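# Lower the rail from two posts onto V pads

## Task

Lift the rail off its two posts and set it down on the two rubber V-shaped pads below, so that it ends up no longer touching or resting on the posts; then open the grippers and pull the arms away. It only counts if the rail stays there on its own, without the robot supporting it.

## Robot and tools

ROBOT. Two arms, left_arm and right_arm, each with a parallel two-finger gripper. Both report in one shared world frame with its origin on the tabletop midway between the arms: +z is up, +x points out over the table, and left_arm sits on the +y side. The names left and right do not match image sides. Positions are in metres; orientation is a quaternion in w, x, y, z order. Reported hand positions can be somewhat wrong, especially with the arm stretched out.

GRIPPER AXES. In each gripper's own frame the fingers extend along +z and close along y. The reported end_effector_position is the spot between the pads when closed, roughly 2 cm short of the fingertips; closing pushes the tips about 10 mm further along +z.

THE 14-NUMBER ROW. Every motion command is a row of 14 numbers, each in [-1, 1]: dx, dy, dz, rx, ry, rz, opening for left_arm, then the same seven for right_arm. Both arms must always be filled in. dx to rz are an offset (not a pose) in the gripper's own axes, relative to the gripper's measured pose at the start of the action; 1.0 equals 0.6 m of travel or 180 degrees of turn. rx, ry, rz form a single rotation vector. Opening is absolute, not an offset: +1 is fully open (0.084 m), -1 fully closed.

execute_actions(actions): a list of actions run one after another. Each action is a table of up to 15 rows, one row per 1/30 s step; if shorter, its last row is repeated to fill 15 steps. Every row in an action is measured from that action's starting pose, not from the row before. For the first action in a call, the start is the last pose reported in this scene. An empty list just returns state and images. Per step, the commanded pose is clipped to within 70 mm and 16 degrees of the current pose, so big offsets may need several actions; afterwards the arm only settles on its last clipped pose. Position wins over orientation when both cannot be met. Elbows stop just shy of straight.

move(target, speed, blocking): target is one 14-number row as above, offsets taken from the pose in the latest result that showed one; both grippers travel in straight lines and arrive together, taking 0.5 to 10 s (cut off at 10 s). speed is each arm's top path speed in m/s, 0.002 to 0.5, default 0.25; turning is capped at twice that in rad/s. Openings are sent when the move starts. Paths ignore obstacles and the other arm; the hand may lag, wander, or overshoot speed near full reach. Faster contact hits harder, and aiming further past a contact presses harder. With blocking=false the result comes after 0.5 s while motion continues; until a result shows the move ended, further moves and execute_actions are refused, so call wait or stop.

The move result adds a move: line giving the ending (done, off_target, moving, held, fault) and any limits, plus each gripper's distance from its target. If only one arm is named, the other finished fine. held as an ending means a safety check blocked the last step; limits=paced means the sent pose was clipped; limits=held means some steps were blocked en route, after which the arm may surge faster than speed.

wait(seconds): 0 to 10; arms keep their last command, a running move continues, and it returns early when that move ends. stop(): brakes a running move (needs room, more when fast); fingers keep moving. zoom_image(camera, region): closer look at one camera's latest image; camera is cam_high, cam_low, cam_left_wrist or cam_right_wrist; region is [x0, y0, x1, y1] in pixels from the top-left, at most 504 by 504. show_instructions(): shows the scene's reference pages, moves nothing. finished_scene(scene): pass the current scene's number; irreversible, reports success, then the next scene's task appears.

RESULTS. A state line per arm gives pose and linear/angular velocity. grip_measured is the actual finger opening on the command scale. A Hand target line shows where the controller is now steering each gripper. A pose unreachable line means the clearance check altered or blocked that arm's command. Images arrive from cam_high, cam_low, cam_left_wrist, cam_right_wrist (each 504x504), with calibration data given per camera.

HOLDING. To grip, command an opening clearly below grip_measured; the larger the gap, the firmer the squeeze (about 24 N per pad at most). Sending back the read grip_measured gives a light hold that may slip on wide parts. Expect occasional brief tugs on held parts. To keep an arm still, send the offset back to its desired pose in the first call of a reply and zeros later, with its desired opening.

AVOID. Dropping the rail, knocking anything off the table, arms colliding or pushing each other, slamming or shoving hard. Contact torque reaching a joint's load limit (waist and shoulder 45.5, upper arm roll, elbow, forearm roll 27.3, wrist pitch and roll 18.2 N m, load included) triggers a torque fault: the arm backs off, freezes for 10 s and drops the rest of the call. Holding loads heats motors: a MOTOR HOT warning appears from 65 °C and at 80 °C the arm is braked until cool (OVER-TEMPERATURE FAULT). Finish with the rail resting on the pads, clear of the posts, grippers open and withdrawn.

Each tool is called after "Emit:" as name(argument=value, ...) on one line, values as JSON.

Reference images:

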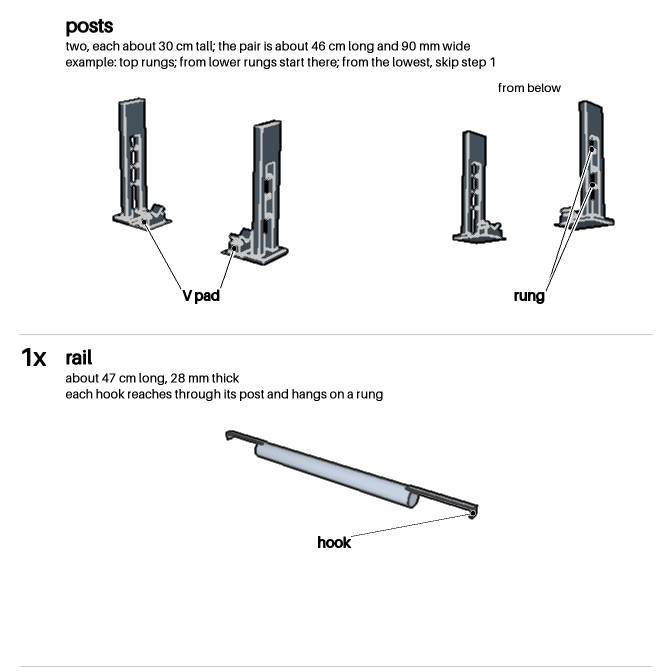

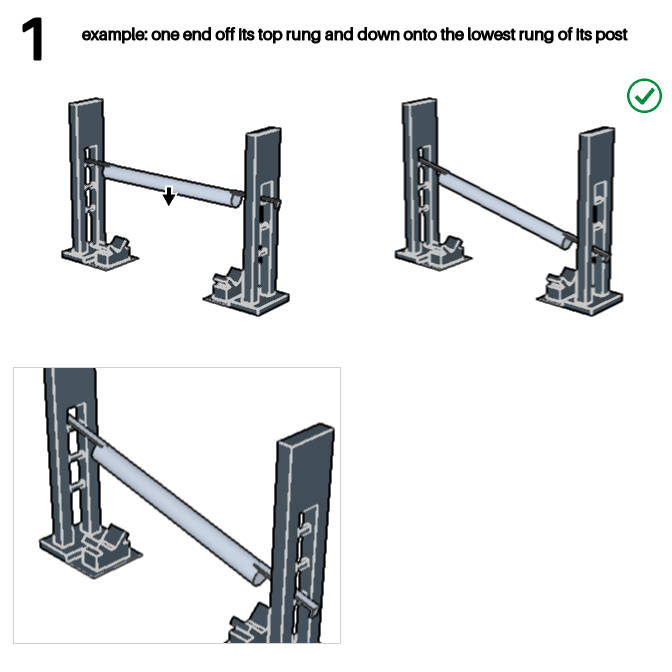

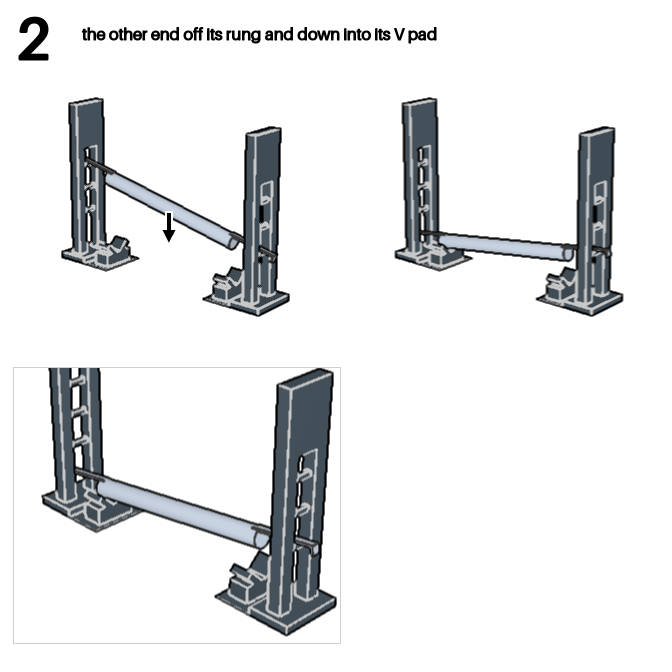

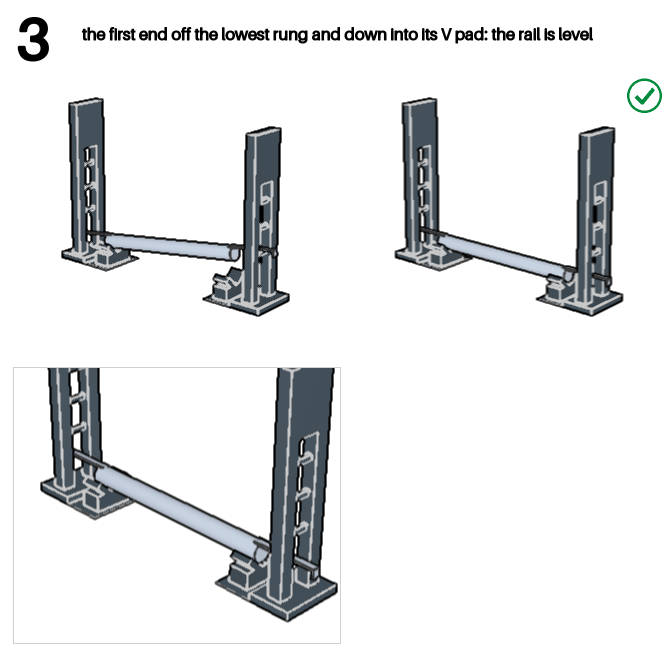

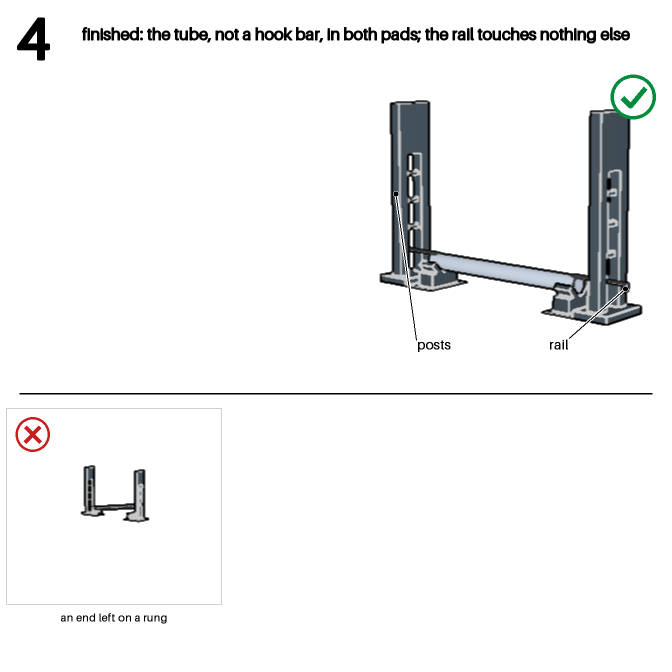

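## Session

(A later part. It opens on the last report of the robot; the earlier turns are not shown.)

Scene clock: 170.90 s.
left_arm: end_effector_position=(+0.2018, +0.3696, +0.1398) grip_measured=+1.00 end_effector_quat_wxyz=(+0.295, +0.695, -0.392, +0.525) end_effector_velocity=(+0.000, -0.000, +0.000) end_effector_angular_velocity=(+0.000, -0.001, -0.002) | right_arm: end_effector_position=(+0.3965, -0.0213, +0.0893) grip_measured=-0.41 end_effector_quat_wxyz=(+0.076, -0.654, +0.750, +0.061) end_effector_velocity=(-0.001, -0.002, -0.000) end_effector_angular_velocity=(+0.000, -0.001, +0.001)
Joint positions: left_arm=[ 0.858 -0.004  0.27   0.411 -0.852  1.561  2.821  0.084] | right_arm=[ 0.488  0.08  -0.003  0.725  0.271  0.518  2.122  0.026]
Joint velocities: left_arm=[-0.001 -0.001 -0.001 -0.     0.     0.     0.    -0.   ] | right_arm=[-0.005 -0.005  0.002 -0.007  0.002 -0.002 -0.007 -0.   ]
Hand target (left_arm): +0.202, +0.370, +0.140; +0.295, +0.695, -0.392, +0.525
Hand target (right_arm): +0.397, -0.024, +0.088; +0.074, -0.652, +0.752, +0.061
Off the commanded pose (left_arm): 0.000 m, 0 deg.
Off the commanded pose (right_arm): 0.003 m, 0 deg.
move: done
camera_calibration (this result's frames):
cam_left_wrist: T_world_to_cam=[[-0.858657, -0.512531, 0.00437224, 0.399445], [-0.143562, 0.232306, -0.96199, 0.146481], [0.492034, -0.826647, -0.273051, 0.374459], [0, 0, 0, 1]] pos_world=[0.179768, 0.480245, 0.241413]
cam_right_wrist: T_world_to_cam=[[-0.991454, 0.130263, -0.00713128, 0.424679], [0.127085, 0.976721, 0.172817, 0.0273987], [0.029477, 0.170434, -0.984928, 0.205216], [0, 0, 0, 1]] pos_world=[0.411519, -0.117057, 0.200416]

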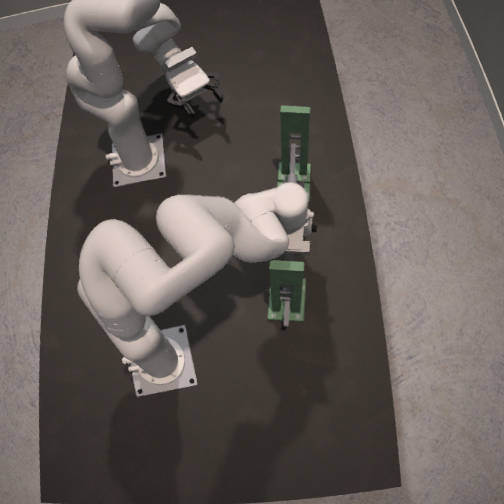

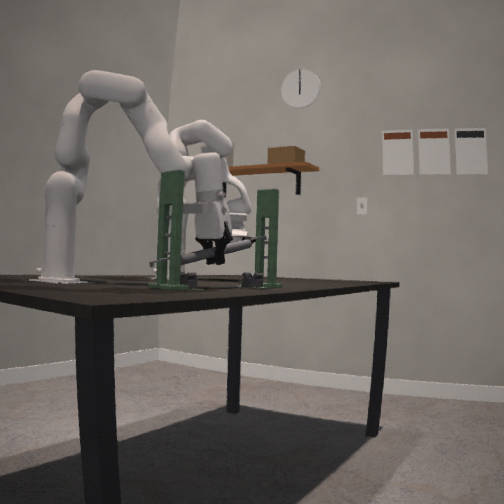

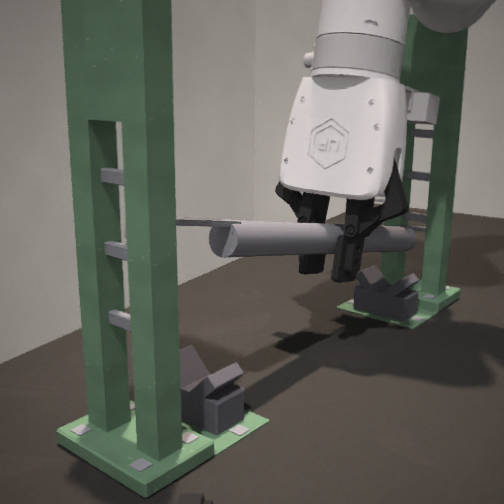

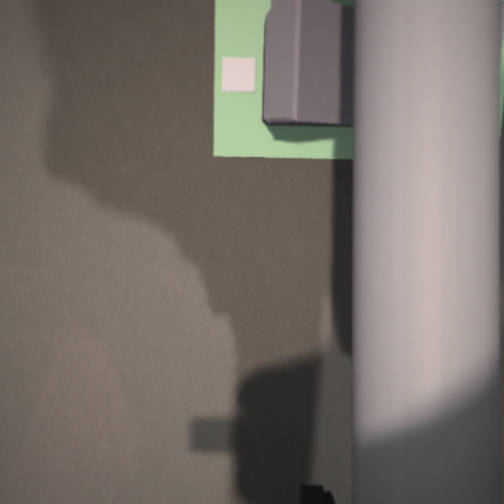

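Emit:
move(target=[0,0,0,0,0,0,1, -0.0667,0,0.001,0,0,0.0028,-1], speed=0.05)

Emit:
move(target=[0,0,0,0,0,0,1, 0.006,0,0.032,0,-0.0145,0,-1], speed=0.03)

Emit:
zoom_image(camera="cam_left_wrist", region=[330, 160, 480, 330])

Emit:
zoom_image(camera="cam_low", region=[140, 190, 300, 300])

Scene clock: 180.93 s.
left_arm: end_effector_position=(+0.2018, +0.3696, +0.1398) grip_measured=+1.00 end_effector_quat_wxyz=(+0.295, +0.695, -0.392, +0.525) end_effector_velocity=(+0.000, +0.000, -0.000) end_effector_angular_velocity=(+0.001, -0.000, +0.001) | right_arm: end_effector_position=(+0.4017, +0.0174, +0.0962) grip_measured=-0.41 end_effector_quat_wxyz=(+0.075, -0.651, +0.753, +0.061) end_effector_velocity=(+0.001, +0.003, +0.001) end_effector_angular_velocity=(+0.001, -0.001, -0.000)
Joint positions: left_arm=[ 0.858 -0.004  0.27   0.411 -0.852  1.561  2.821  0.084] | right_arm=[0.527 0.142 0.016 0.828 0.236 0.549 2.222 0.026]
Joint velocities: left_arm=[-0.001 -0.     0.     0.    -0.001 -0.001 -0.    -0.   ] | right_arm=[ 0.002  0.003  0.001  0.007 -0.003  0.002  0.006  0.   ]
Hand target (left_arm): +0.202, +0.370, +0.140; +0.295, +0.695, -0.392, +0.525
Hand target (right_arm): +0.402, +0.018, +0.096; +0.075, -0.651, +0.753, +0.061
Off the commanded pose (left_arm): 0.000 m, 0 deg.
Off the commanded pose (right_arm): 0.000 m, 0 deg.
move: done
camera_calibration (this result's frames):
cam_left_wrist: T_world_to_cam=[[-0.858657, -0.512531, 0.00437197, 0.399445], [-0.143561, 0.232306, -0.96199, 0.146481], [0.492034, -0.826647, -0.273051, 0.374459], [0, 0, 0, 1]] pos_world=[0.179768, 0.480245, 0.241413]
cam_right_wrist: T_world_to_cam=[[-0.990257, 0.139159, -0.00514014, 0.424018], [0.136186, 0.975486, 0.17286, -0.0158804], [0.029069, 0.170476, -0.984933, 0.205523], [0, 0, 0, 1]] pos_world=[0.416075, -0.0785511, 0.207351]

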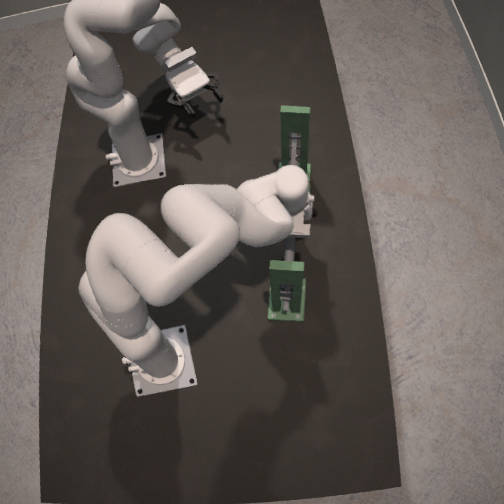

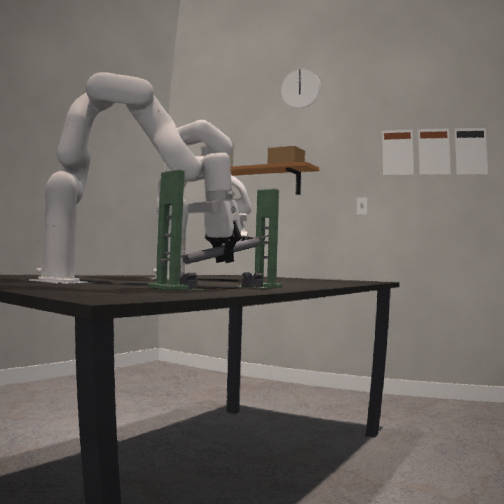

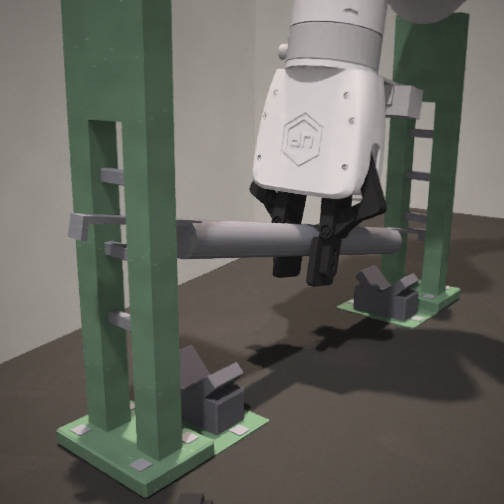

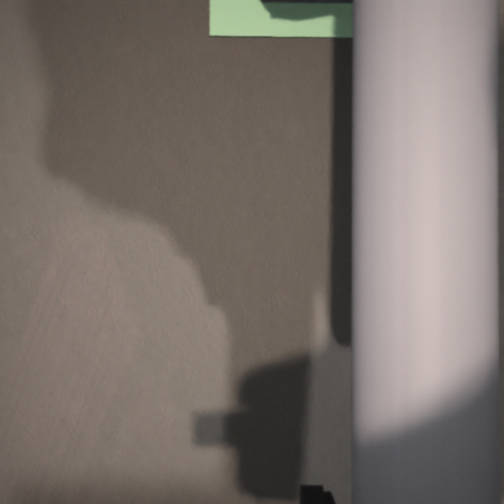

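Scene clock: 182.03 s.
left_arm: end_effector_position=(+0.2018, +0.3696, +0.1398) grip_measured=+1.00 end_effector_quat_wxyz=(+0.295, +0.695, -0.392, +0.525) end_effector_velocity=(-0.000, -0.000, -0.000) end_effector_angular_velocity=(-0.002, +0.002, -0.001) | right_arm: end_effector_position=(+0.4019, +0.0176, +0.0770) grip_measured=-0.41 end_effector_quat_wxyz=(+0.092, -0.649, +0.751, +0.076) end_effector_velocity=(+0.001, +0.002, -0.000) end_effector_angular_velocity=(+0.011, -0.004, +0.002)
Joint positions: left_arm=[ 0.858 -0.004  0.27   0.411 -0.852  1.561  2.821  0.084] | right_arm=[0.505 0.177 0.04  0.793 0.339 0.455 2.122 0.026]
Joint velocities: left_arm=[-0.001  0.003  0.     0.     0.001  0.    -0.     0.   ] | right_arm=[-0.005  0.003  0.006 -0.001  0.019 -0.011 -0.019  0.   ]
Hand target (left_arm): +0.202, +0.370, +0.140; +0.295, +0.695, -0.392, +0.525
Hand target (right_arm): +0.402, +0.018, +0.077; +0.092, -0.649, +0.751, +0.076
Off the commanded pose (left_arm): 0.000 m, 0 deg.
Off the commanded pose (right_arm): 0.000 m, 0 deg.
move: done
camera_calibration (this result's frames):
cam_left_wrist: T_world_to_cam=[[-0.858657, -0.512531, 0.00437195, 0.399445], [-0.143561, 0.232306, -0.96199, 0.146481], [0.492034, -0.826647, -0.273051, 0.374459], [0, 0, 0, 1]] pos_world=[0.179768, 0.480245, 0.241413]
cam_right_wrist: T_world_to_cam=[[-0.990249, 0.139201, -0.00551538, 0.424102], [0.134702, 0.966838, 0.216978, -0.0154203], [0.0355361, 0.21412, -0.976161, 0.18244], [0, 0, 0, 1]] pos_world=[0.41556, -0.0831905, 0.183776]

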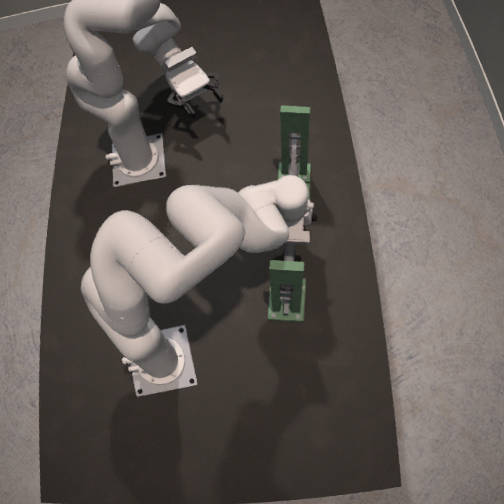

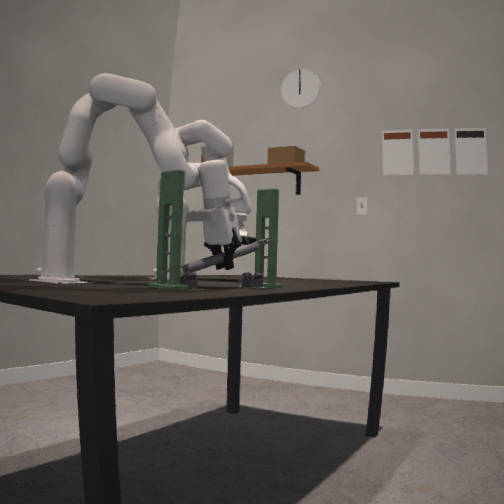

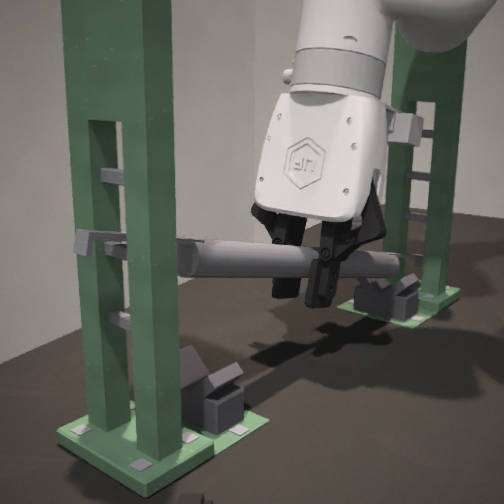

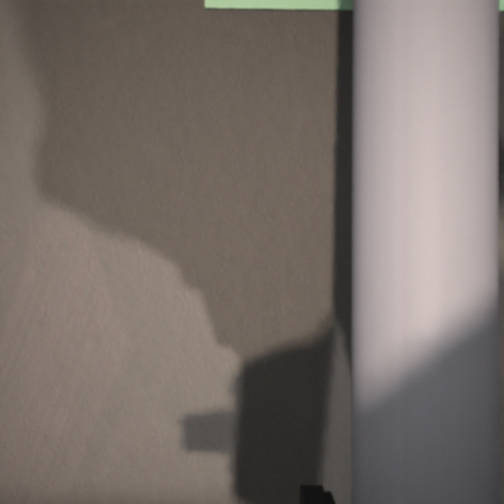

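Region (330, 160, 480, 330) of cam_left_wrist's 504x504 image, scaled by 2.965, with more detail than that image has; it fills the left 445 columns of this view, and the rest is white.

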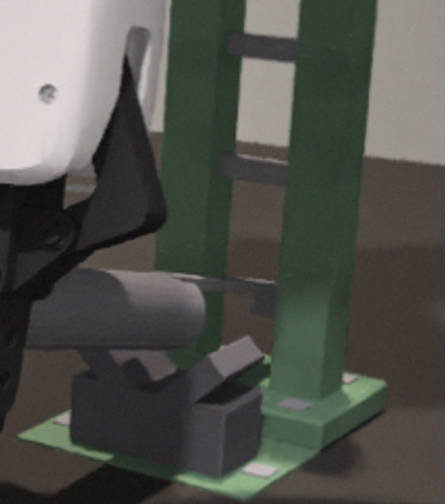

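Region (140, 190, 300, 300) of cam_low's 504x504 image, scaled by 3.150, with more detail than that image has; it fills the top 346 rows of this view, and the rest is white.

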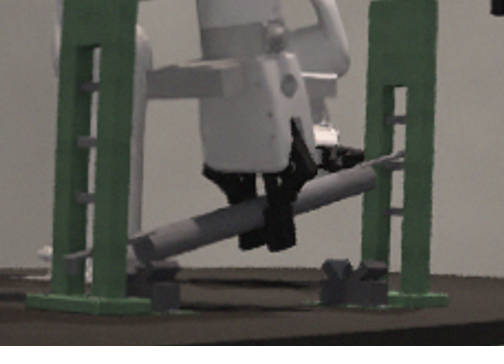

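Emit:
move(target=[0,0,0,0,0,0,1, 0.001,0,0.005,0,-0.001,0,-1], speed=0.01)

Emit:
move(target=[0,0,0,0,0,0,1, 0,0,0,0,0,0,-0.1], speed=0.01)

Emit:
zoom_image(camera="cam_low", region=[140, 190, 300, 300])

Scene clock: 184.63 s.
left_arm: end_effector_position=(+0.2018, +0.3696, +0.1398) grip_measured=+1.00 end_effector_quat_wxyz=(+0.295, +0.695, -0.392, +0.525) end_effector_velocity=(-0.000, -0.000, -0.000) end_effector_angular_velocity=(+0.001, +0.001, -0.002) | right_arm: end_effector_position=(+0.4019, +0.0177, +0.0740) grip_measured=-0.41 end_effector_quat_wxyz=(+0.093, -0.649, +0.751, +0.077) end_effector_velocity=(+0.001, +0.000, -0.001) end_effector_angular_velocity=(+0.003, -0.002, -0.001)
Joint positions: left_arm=[ 0.858 -0.004  0.27   0.411 -0.852  1.561  2.821  0.084] | right_arm=[0.502 0.184 0.043 0.791 0.35  0.444 2.112 0.026]
Joint velocities: left_arm=[-0.002  0.    -0.     0.     0.001 -0.001 -0.     0.   ] | right_arm=[-0.002  0.003  0.002  0.001  0.005 -0.005 -0.005 -0.   ]
Hand target (left_arm): +0.202, +0.370, +0.140; +0.295, +0.695, -0.392, +0.525
Hand target (right_arm): +0.402, +0.018, +0.074; +0.093, -0.649, +0.751, +0.077
Off the commanded pose (left_arm): 0.000 m, 0 deg.
Off the commanded pose (right_arm): 0.000 m, 0 deg.
move: done
camera_calibration (this result's frames):
cam_left_wrist: T_world_to_cam=[[-0.858657, -0.512531, 0.00437179, 0.399445], [-0.143561, 0.232306, -0.96199, 0.146481], [0.492034, -0.826647, -0.273051, 0.374459], [0, 0, 0, 1]] pos_world=[0.179768, 0.480245, 0.241413]
cam_right_wrist: T_world_to_cam=[[-0.990249, 0.139202, -0.00543313, 0.424071], [0.134616, 0.966204, 0.219836, -0.0150383], [0.0358512, 0.216961, -0.975522, 0.179291], [0, 0, 0, 1]] pos_world=[0.415532, -0.0834008, 0.180513]

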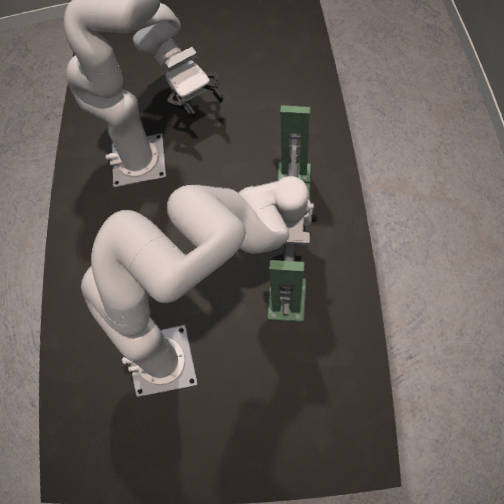

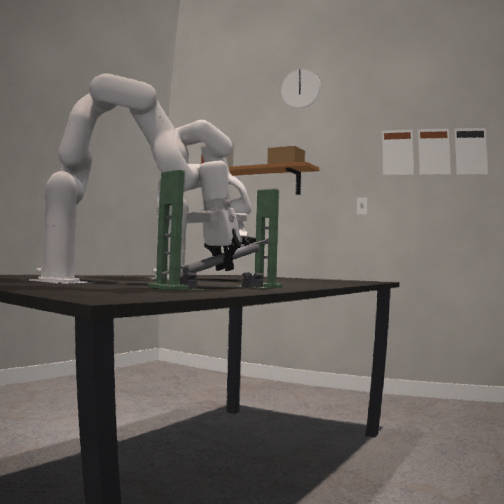

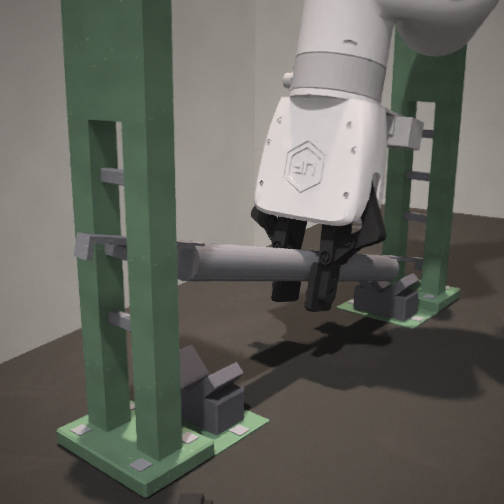

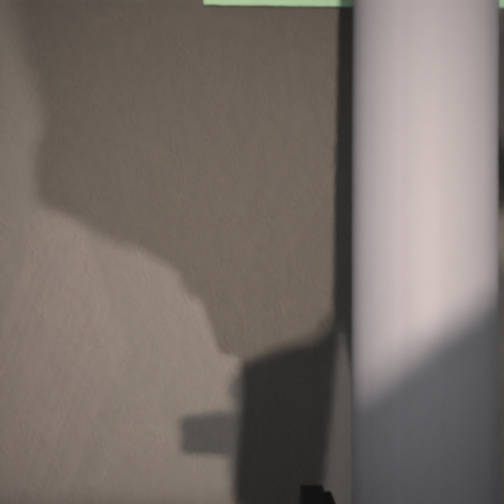

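Scene clock: 185.23 s.
left_arm: end_effector_position=(+0.2018, +0.3696, +0.1398) grip_measured=+1.00 end_effector_quat_wxyz=(+0.295, +0.695, -0.392, +0.525) end_effector_velocity=(+0.000, +0.001, +0.000) end_effector_angular_velocity=(+0.001, -0.001, +0.002) | right_arm: end_effector_position=(+0.4020, +0.0178, +0.0742) grip_measured=-0.11 end_effector_quat_wxyz=(+0.093, -0.649, +0.751, +0.077) end_effector_velocity=(-0.001, -0.001, -0.001) end_effector_angular_velocity=(-0.002, +0.003, -0.000)
Joint positions: left_arm=[ 0.858 -0.004  0.27   0.411 -0.852  1.561  2.821  0.084] | right_arm=[0.502 0.184 0.043 0.791 0.35  0.444 2.112 0.039]
Joint velocities: left_arm=[ 0.001 -0.001  0.     0.    -0.001  0.    -0.    -0.   ] | right_arm=[-0.     0.002 -0.    -0.001 -0.     0.001 -0.     0.   ]
Hand target (left_arm): +0.202, +0.370, +0.140; +0.295, +0.695, -0.392, +0.525
Hand target (right_arm): +0.402, +0.018, +0.074; +0.093, -0.649, +0.751, +0.077
Off the commanded pose (left_arm): 0.000 m, 0 deg.
Off the commanded pose (right_arm): 0.000 m, 0 deg.
move: done
camera_calibration (this result's frames):
cam_left_wrist: T_world_to_cam=[[-0.858657, -0.512531, 0.00437188, 0.399444], [-0.143561, 0.232306, -0.96199, 0.146481], [0.492034, -0.826647, -0.273051, 0.374459], [0, 0, 0, 1]] pos_world=[0.179768, 0.480245, 0.241413]
cam_right_wrist: T_world_to_cam=[[-0.990245, 0.139219, -0.00576675, 0.424195], [0.134548, 0.96614, 0.220158, -0.015173], [0.0362217, 0.217235, -0.975447, 0.179287], [0, 0, 0, 1]] pos_world=[0.415605, -0.0833441, 0.180671]

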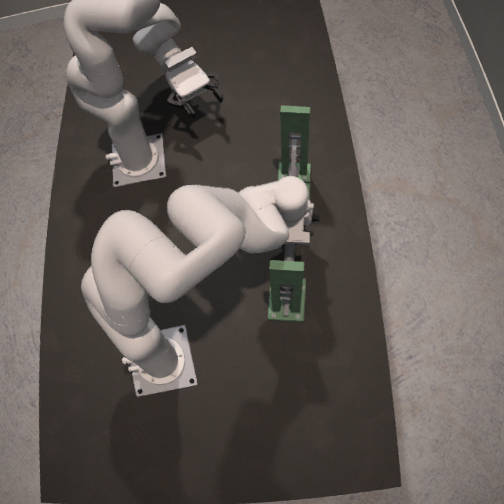

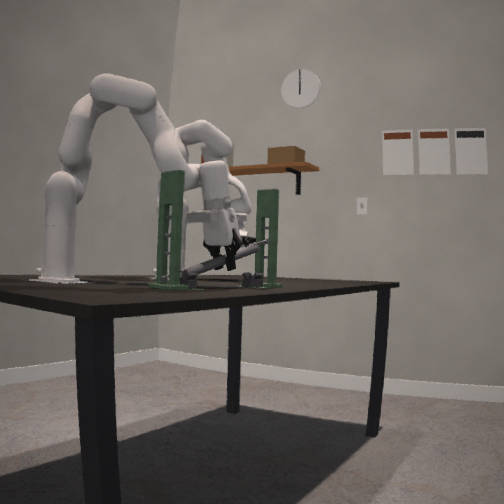

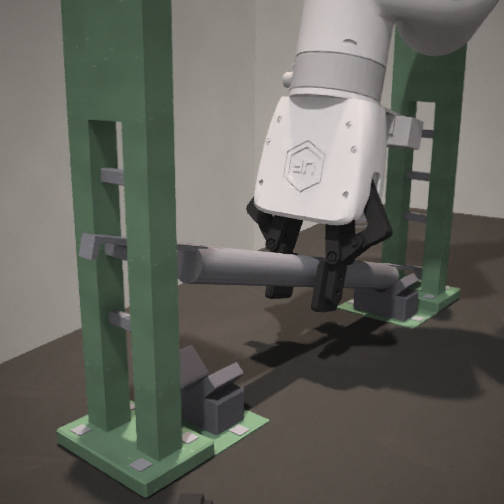

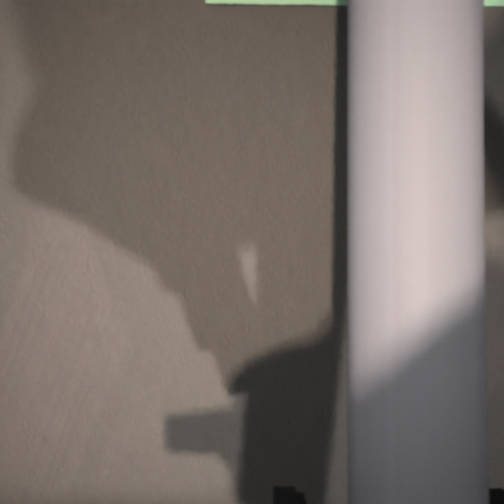

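Region (140, 190, 300, 300) of cam_low's 504x504 image, scaled by 3.150, with more detail than that image has; it fills the top 346 rows of this view, and the rest is white.

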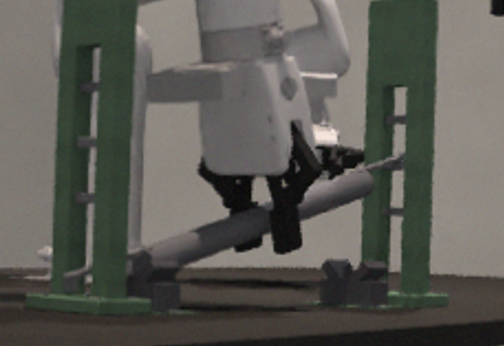

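Emit:
move(target=[0,0,0,0,0,0,1, 0.003,0,0.007,0,0.111,0,-0.1], speed=0.12)

Emit:
move(target=[0,0,0,0,0,0,1, 0,0,0,0,0,0,-1], speed=0.01)

Scene clock: 190.93 s.
left_arm: end_effector_position=(+0.2018, +0.3696, +0.1398) grip_measured=+1.00 end_effector_quat_wxyz=(+0.295, +0.695, -0.392, +0.525) end_effector_velocity=(-0.000, -0.000, -0.000) end_effector_angular_velocity=(-0.000, +0.001, -0.000) | right_arm: end_effector_position=(+0.4020, +0.0169, +0.0696) grip_measured=-0.11 end_effector_quat_wxyz=(-0.038, -0.652, +0.756, -0.037) end_effector_velocity=(+0.000, -0.000, +0.000) end_effector_angular_velocity=(-0.010, +0.002, -0.001)
Joint positions: left_arm=[ 0.858 -0.004  0.27   0.411 -0.852  1.561  2.821  0.084] | right_arm=[ 0.665  0.311 -0.067  1.039 -0.069  0.808  2.524  0.039]
Joint velocities: left_arm=[-0.     0.     0.001 -0.     0.001 -0.    -0.    -0.   ] | right_arm=[ 0.003  0.005 -0.002  0.011 -0.006  0.014  0.007 -0.   ]
Hand target (left_arm): +0.202, +0.370, +0.140; +0.295, +0.695, -0.392, +0.525
Hand target (right_arm): +0.402, +0.017, +0.070; -0.038, -0.652, +0.756, -0.037
Off the commanded pose (left_arm): 0.000 m, 0 deg.
Off the commanded pose (right_arm): 0.000 m, 0 deg.
move: done
camera_calibration (this result's frames):
cam_left_wrist: T_world_to_cam=[[-0.858657, -0.512531, 0.00437184, 0.399445], [-0.143561, 0.232306, -0.96199, 0.146481], [0.492034, -0.826647, -0.273051, 0.374459], [0, 0, 0, 1]] pos_world=[0.179768, 0.480245, 0.241413]
cam_right_wrist: T_world_to_cam=[[-0.990114, 0.140197, -0.00436666, 0.424073], [0.139633, 0.982225, -0.125445, 0.00846967], [-0.013298, -0.124815, -0.992091, 0.201908], [0, 0, 0, 1]] pos_world=[0.421383, -0.0425719, 0.203226]

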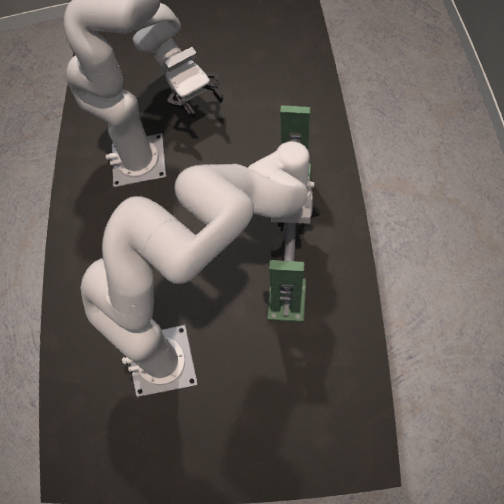

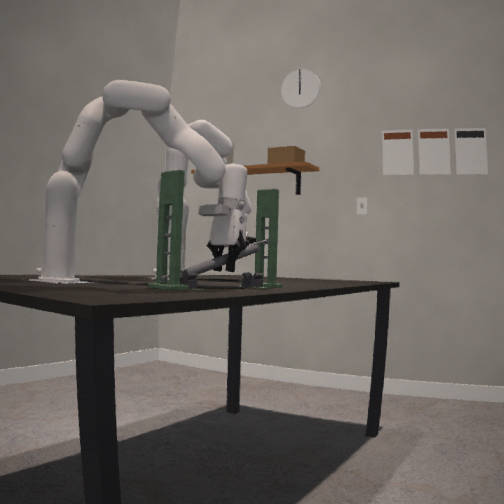

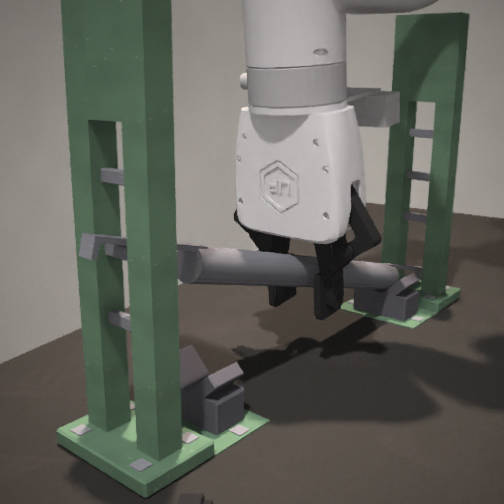

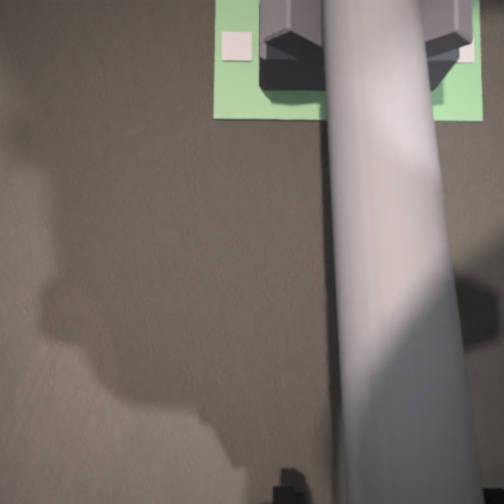

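Scene clock: 191.43 s.
left_arm: end_effector_position=(+0.2018, +0.3696, +0.1398) grip_measured=+1.00 end_effector_quat_wxyz=(+0.295, +0.695, -0.392, +0.525) end_effector_velocity=(+0.000, -0.000, +0.000) end_effector_angular_velocity=(-0.000, -0.001, -0.002) | right_arm: end_effector_position=(+0.4018, +0.0169, +0.0696) grip_measured=-0.41 end_effector_quat_wxyz=(-0.038, -0.652, +0.756, -0.037) end_effector_velocity=(-0.000, -0.001, -0.001) end_effector_angular_velocity=(-0.001, +0.001, +0.000)
Joint positions: left_arm=[ 0.858 -0.004  0.27   0.411 -0.852  1.561  2.821  0.084] | right_arm=[ 0.665  0.311 -0.066  1.039 -0.069  0.808  2.525  0.026]
Joint velocities: left_arm=[-0.001 -0.001 -0.     0.     0.     0.001  0.    -0.   ] | right_arm=[-0.    -0.    -0.    -0.002 -0.    -0.    -0.    -0.   ]
Hand target (left_arm): +0.202, +0.370, +0.140; +0.295, +0.695, -0.392, +0.525
Hand target (right_arm): +0.402, +0.017, +0.070; -0.038, -0.652, +0.756, -0.037
Off the commanded pose (left_arm): 0.000 m, 0 deg.
Off the commanded pose (right_arm): 0.000 m, 0 deg.
move: done
camera_calibration (this result's frames):
cam_left_wrist: T_world_to_cam=[[-0.858657, -0.512531, 0.00437181, 0.399445], [-0.143561, 0.232307, -0.96199, 0.146481], [0.492034, -0.826647, -0.273051, 0.374459], [0, 0, 0, 1]] pos_world=[0.179768, 0.480245, 0.241413]
cam_right_wrist: T_world_to_cam=[[-0.990127, 0.140111, -0.00419971, 0.423941], [0.139526, 0.98223, -0.125528, 0.00849581], [-0.0134627, -0.124874, -0.992081, 0.201962], [0, 0, 0, 1]] pos_world=[0.421289, -0.0425237, 0.20321]

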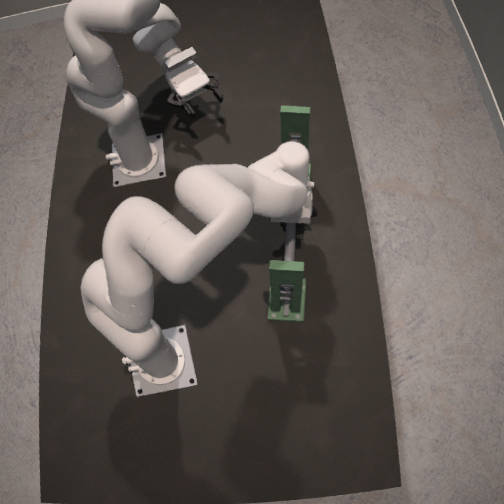

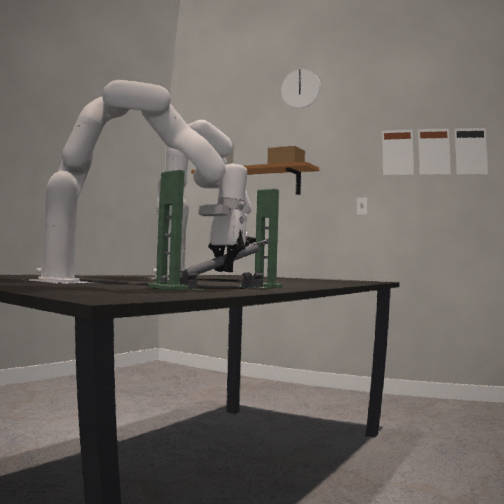

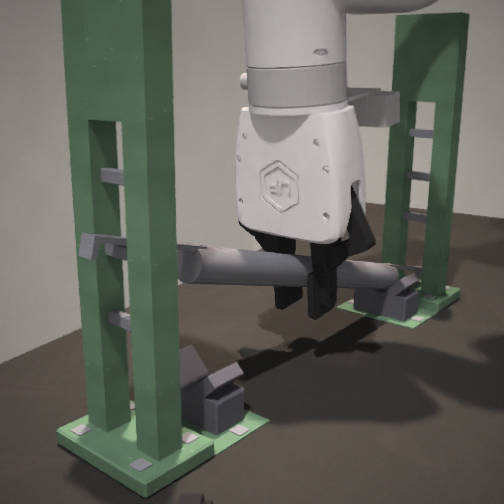

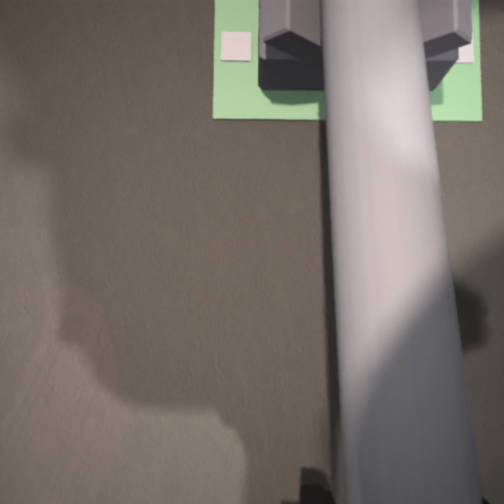

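Emit:
move(target=[0,0,0,0,0,0,1, 0.0021,0,-0.0199,0,0,0,-1], speed=0.03)

Emit:
move(target=[0,0,0,0,0,0,1, 0.0729,0,0.0078,0,0,0,-1], speed=0.04)

Emit:
zoom_image(camera="cam_low", region=[230, 200, 300, 270])

Emit:
zoom_image(camera="cam_left_wrist", region=[330, 160, 480, 330])

Scene clock: 196.13 s.
left_arm: end_effector_position=(+0.2018, +0.3696, +0.1398) grip_measured=+1.00 end_effector_quat_wxyz=(+0.295, +0.695, -0.392, +0.525) end_effector_velocity=(+0.001, +0.000, +0.000) end_effector_angular_velocity=(+0.000, -0.001, +0.001) | right_arm: end_effector_position=(+0.4017, +0.0168, +0.0814) grip_measured=-0.41 end_effector_quat_wxyz=(-0.038, -0.652, +0.756, -0.037) end_effector_velocity=(-0.001, -0.000, +0.001) end_effector_angular_velocity=(-0.002, +0.002, +0.001)
Joint positions: left_arm=[ 0.858 -0.004  0.27   0.411 -0.852  1.561  2.821  0.084] | right_arm=[ 0.666  0.289 -0.067  1.046 -0.069  0.838  2.523  0.026]
Joint velocities: left_arm=[-0.001  0.001  0.     0.001 -0.002  0.    -0.     0.   ] | right_arm=[ 0.    -0.003  0.     0.001 -0.     0.006 -0.     0.   ]
Hand target (left_arm): +0.202, +0.370, +0.140; +0.295, +0.695, -0.392, +0.525
Hand target (right_arm): +0.402, +0.017, +0.082; -0.038, -0.652, +0.756, -0.037
Off the commanded pose (left_arm): 0.000 m, 0 deg.
Off the commanded pose (right_arm): 0.000 m, 0 deg.
move: done
camera_calibration (this result's frames):
cam_left_wrist: T_world_to_cam=[[-0.858657, -0.512531, 0.00437182, 0.399445], [-0.143561, 0.232307, -0.961989, 0.146481], [0.492034, -0.826647, -0.273052, 0.374459], [0, 0, 0, 1]] pos_world=[0.179768, 0.480245, 0.241413]
cam_right_wrist: T_world_to_cam=[[-0.99012, 0.140162, -0.00407537, 0.423875], [0.139558, 0.982197, -0.125751, 0.0100666], [-0.0136227, -0.125077, -0.992053, 0.213651], [0, 0, 0, 1]] pos_world=[0.421193, -0.0425754, 0.214947]

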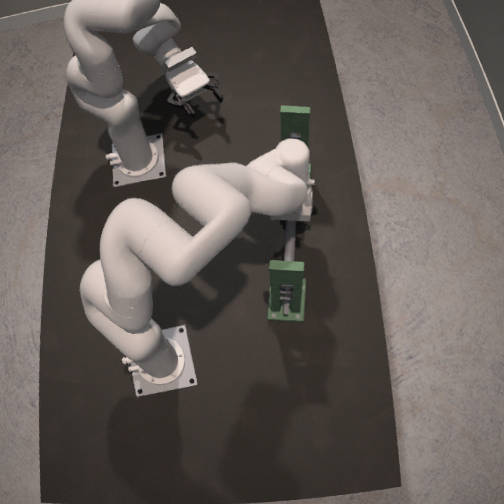

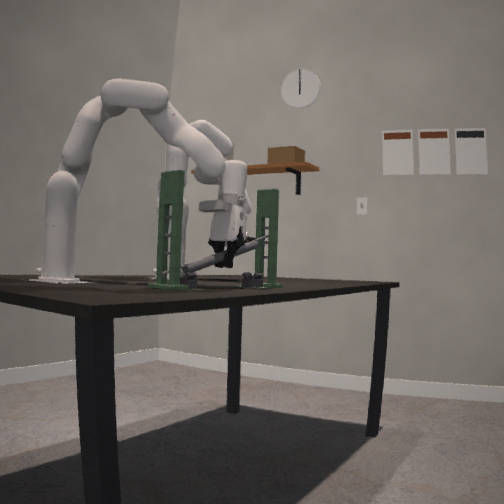

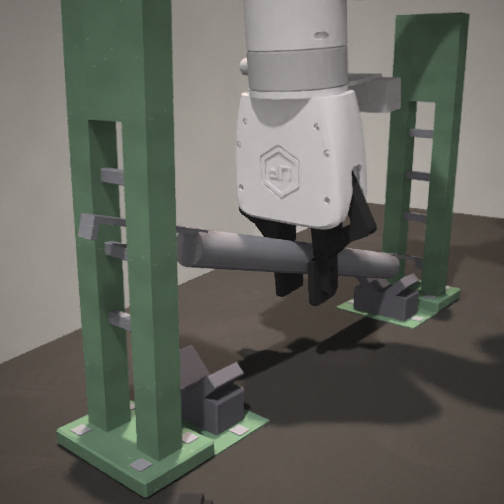

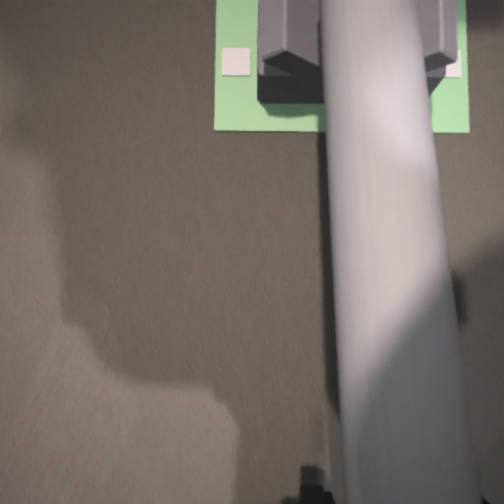

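Scene clock: 197.60 s.
left_arm: end_effector_position=(+0.2018, +0.3696, +0.1398) grip_measured=+1.00 end_effector_quat_wxyz=(+0.295, +0.695, -0.392, +0.525) end_effector_velocity=(+0.000, +0.001, +0.000) end_effector_angular_velocity=(+0.002, -0.001, +0.001) | right_arm: end_effector_position=(+0.3954, -0.0264, +0.0814) grip_measured=-0.41 end_effector_quat_wxyz=(-0.038, -0.652, +0.756, -0.037) end_effector_velocity=(-0.001, -0.002, -0.000) end_effector_angular_velocity=(+0.000, -0.000, +0.001)
Joint positions: left_arm=[ 0.858 -0.004  0.27   0.411 -0.852  1.561  2.821  0.084] | right_arm=[ 0.633  0.195 -0.092  0.912 -0.08   0.794  2.474  0.026]
Joint velocities: left_arm=[ 0.001 -0.001 -0.     0.001 -0.001  0.    -0.    -0.   ] | right_arm=[-0.001 -0.005 -0.001 -0.007 -0.001 -0.003 -0.003 -0.   ]
Hand target (left_arm): +0.202, +0.370, +0.140; +0.295, +0.695, -0.392, +0.525
Hand target (right_arm): +0.395, -0.027, +0.081; -0.038, -0.652, +0.756, -0.037
Off the commanded pose (left_arm): 0.000 m, 0 deg.
Off the commanded pose (right_arm): 0.000 m, 0 deg.
move: done
camera_calibration (this result's frames):
cam_left_wrist: T_world_to_cam=[[-0.858657, -0.512531, 0.00437173, 0.399445], [-0.143561, 0.232307, -0.961989, 0.146481], [0.492034, -0.826647, -0.273052, 0.374459], [0, 0, 0, 1]] pos_world=[0.179768, 0.480245, 0.241413]
cam_right_wrist: T_world_to_cam=[[-0.990149, 0.13995, -0.00425592, 0.423749], [0.139369, 0.982214, -0.125825, 0.0534819], [-0.013429, -0.125179, -0.992043, 0.20808], [0, 0, 0, 1]] pos_world=[0.414916, -0.0857873, 0.214957]

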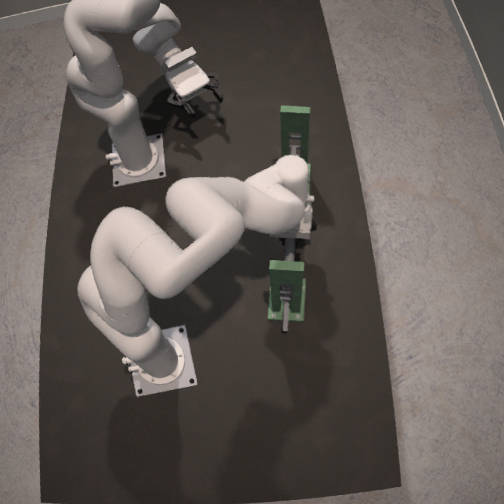

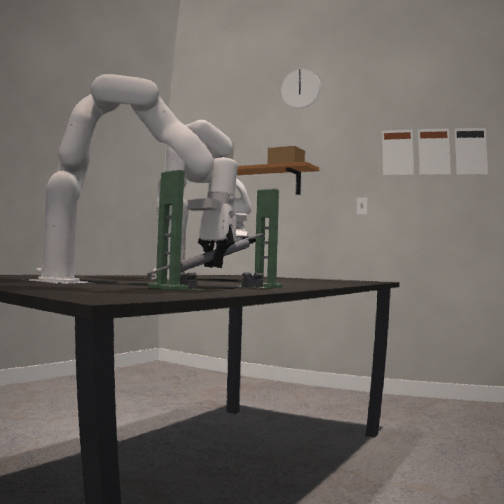

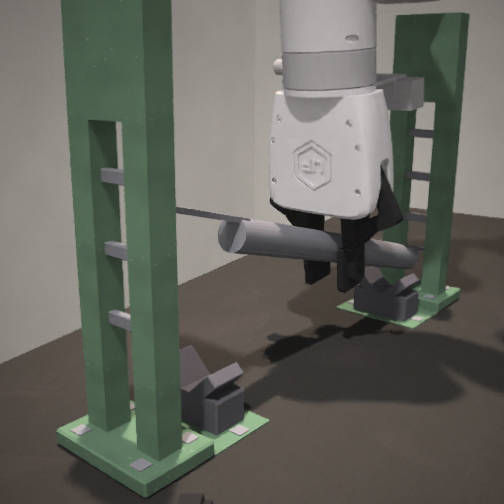

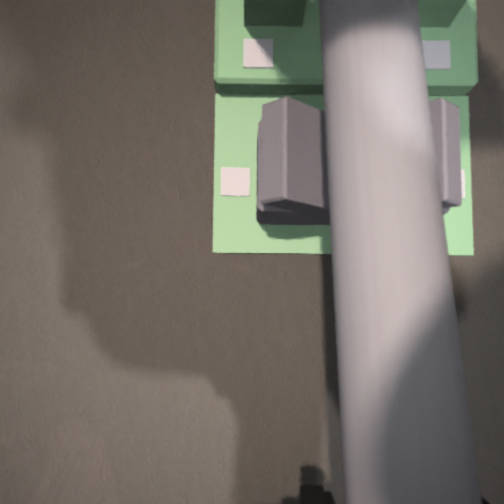

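Region (230, 200, 300, 270) of cam_low's 504x504 image, scaled by 7.200, with more detail than that image has.

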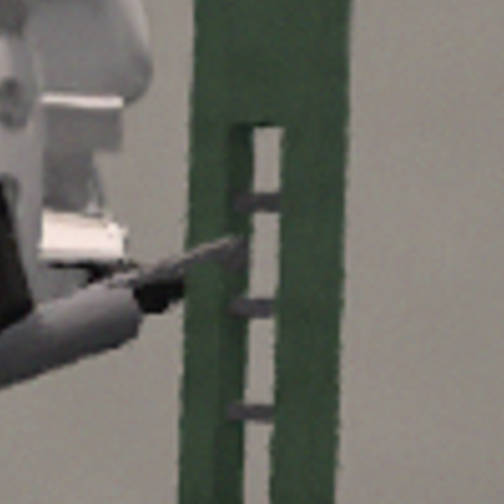

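Region (330, 160, 480, 330) of cam_left_wrist's 504x504 image, scaled by 2.965, with more detail than that image has; it fills the left 445 columns of this view, and the rest is white.

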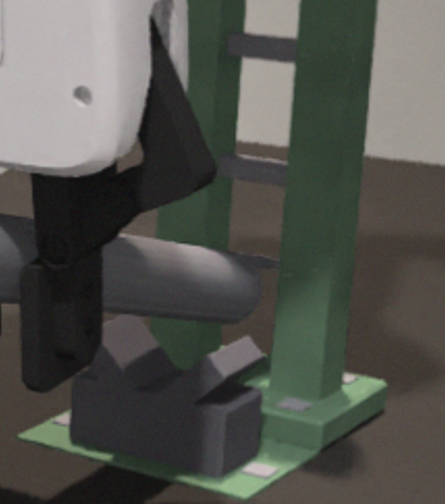

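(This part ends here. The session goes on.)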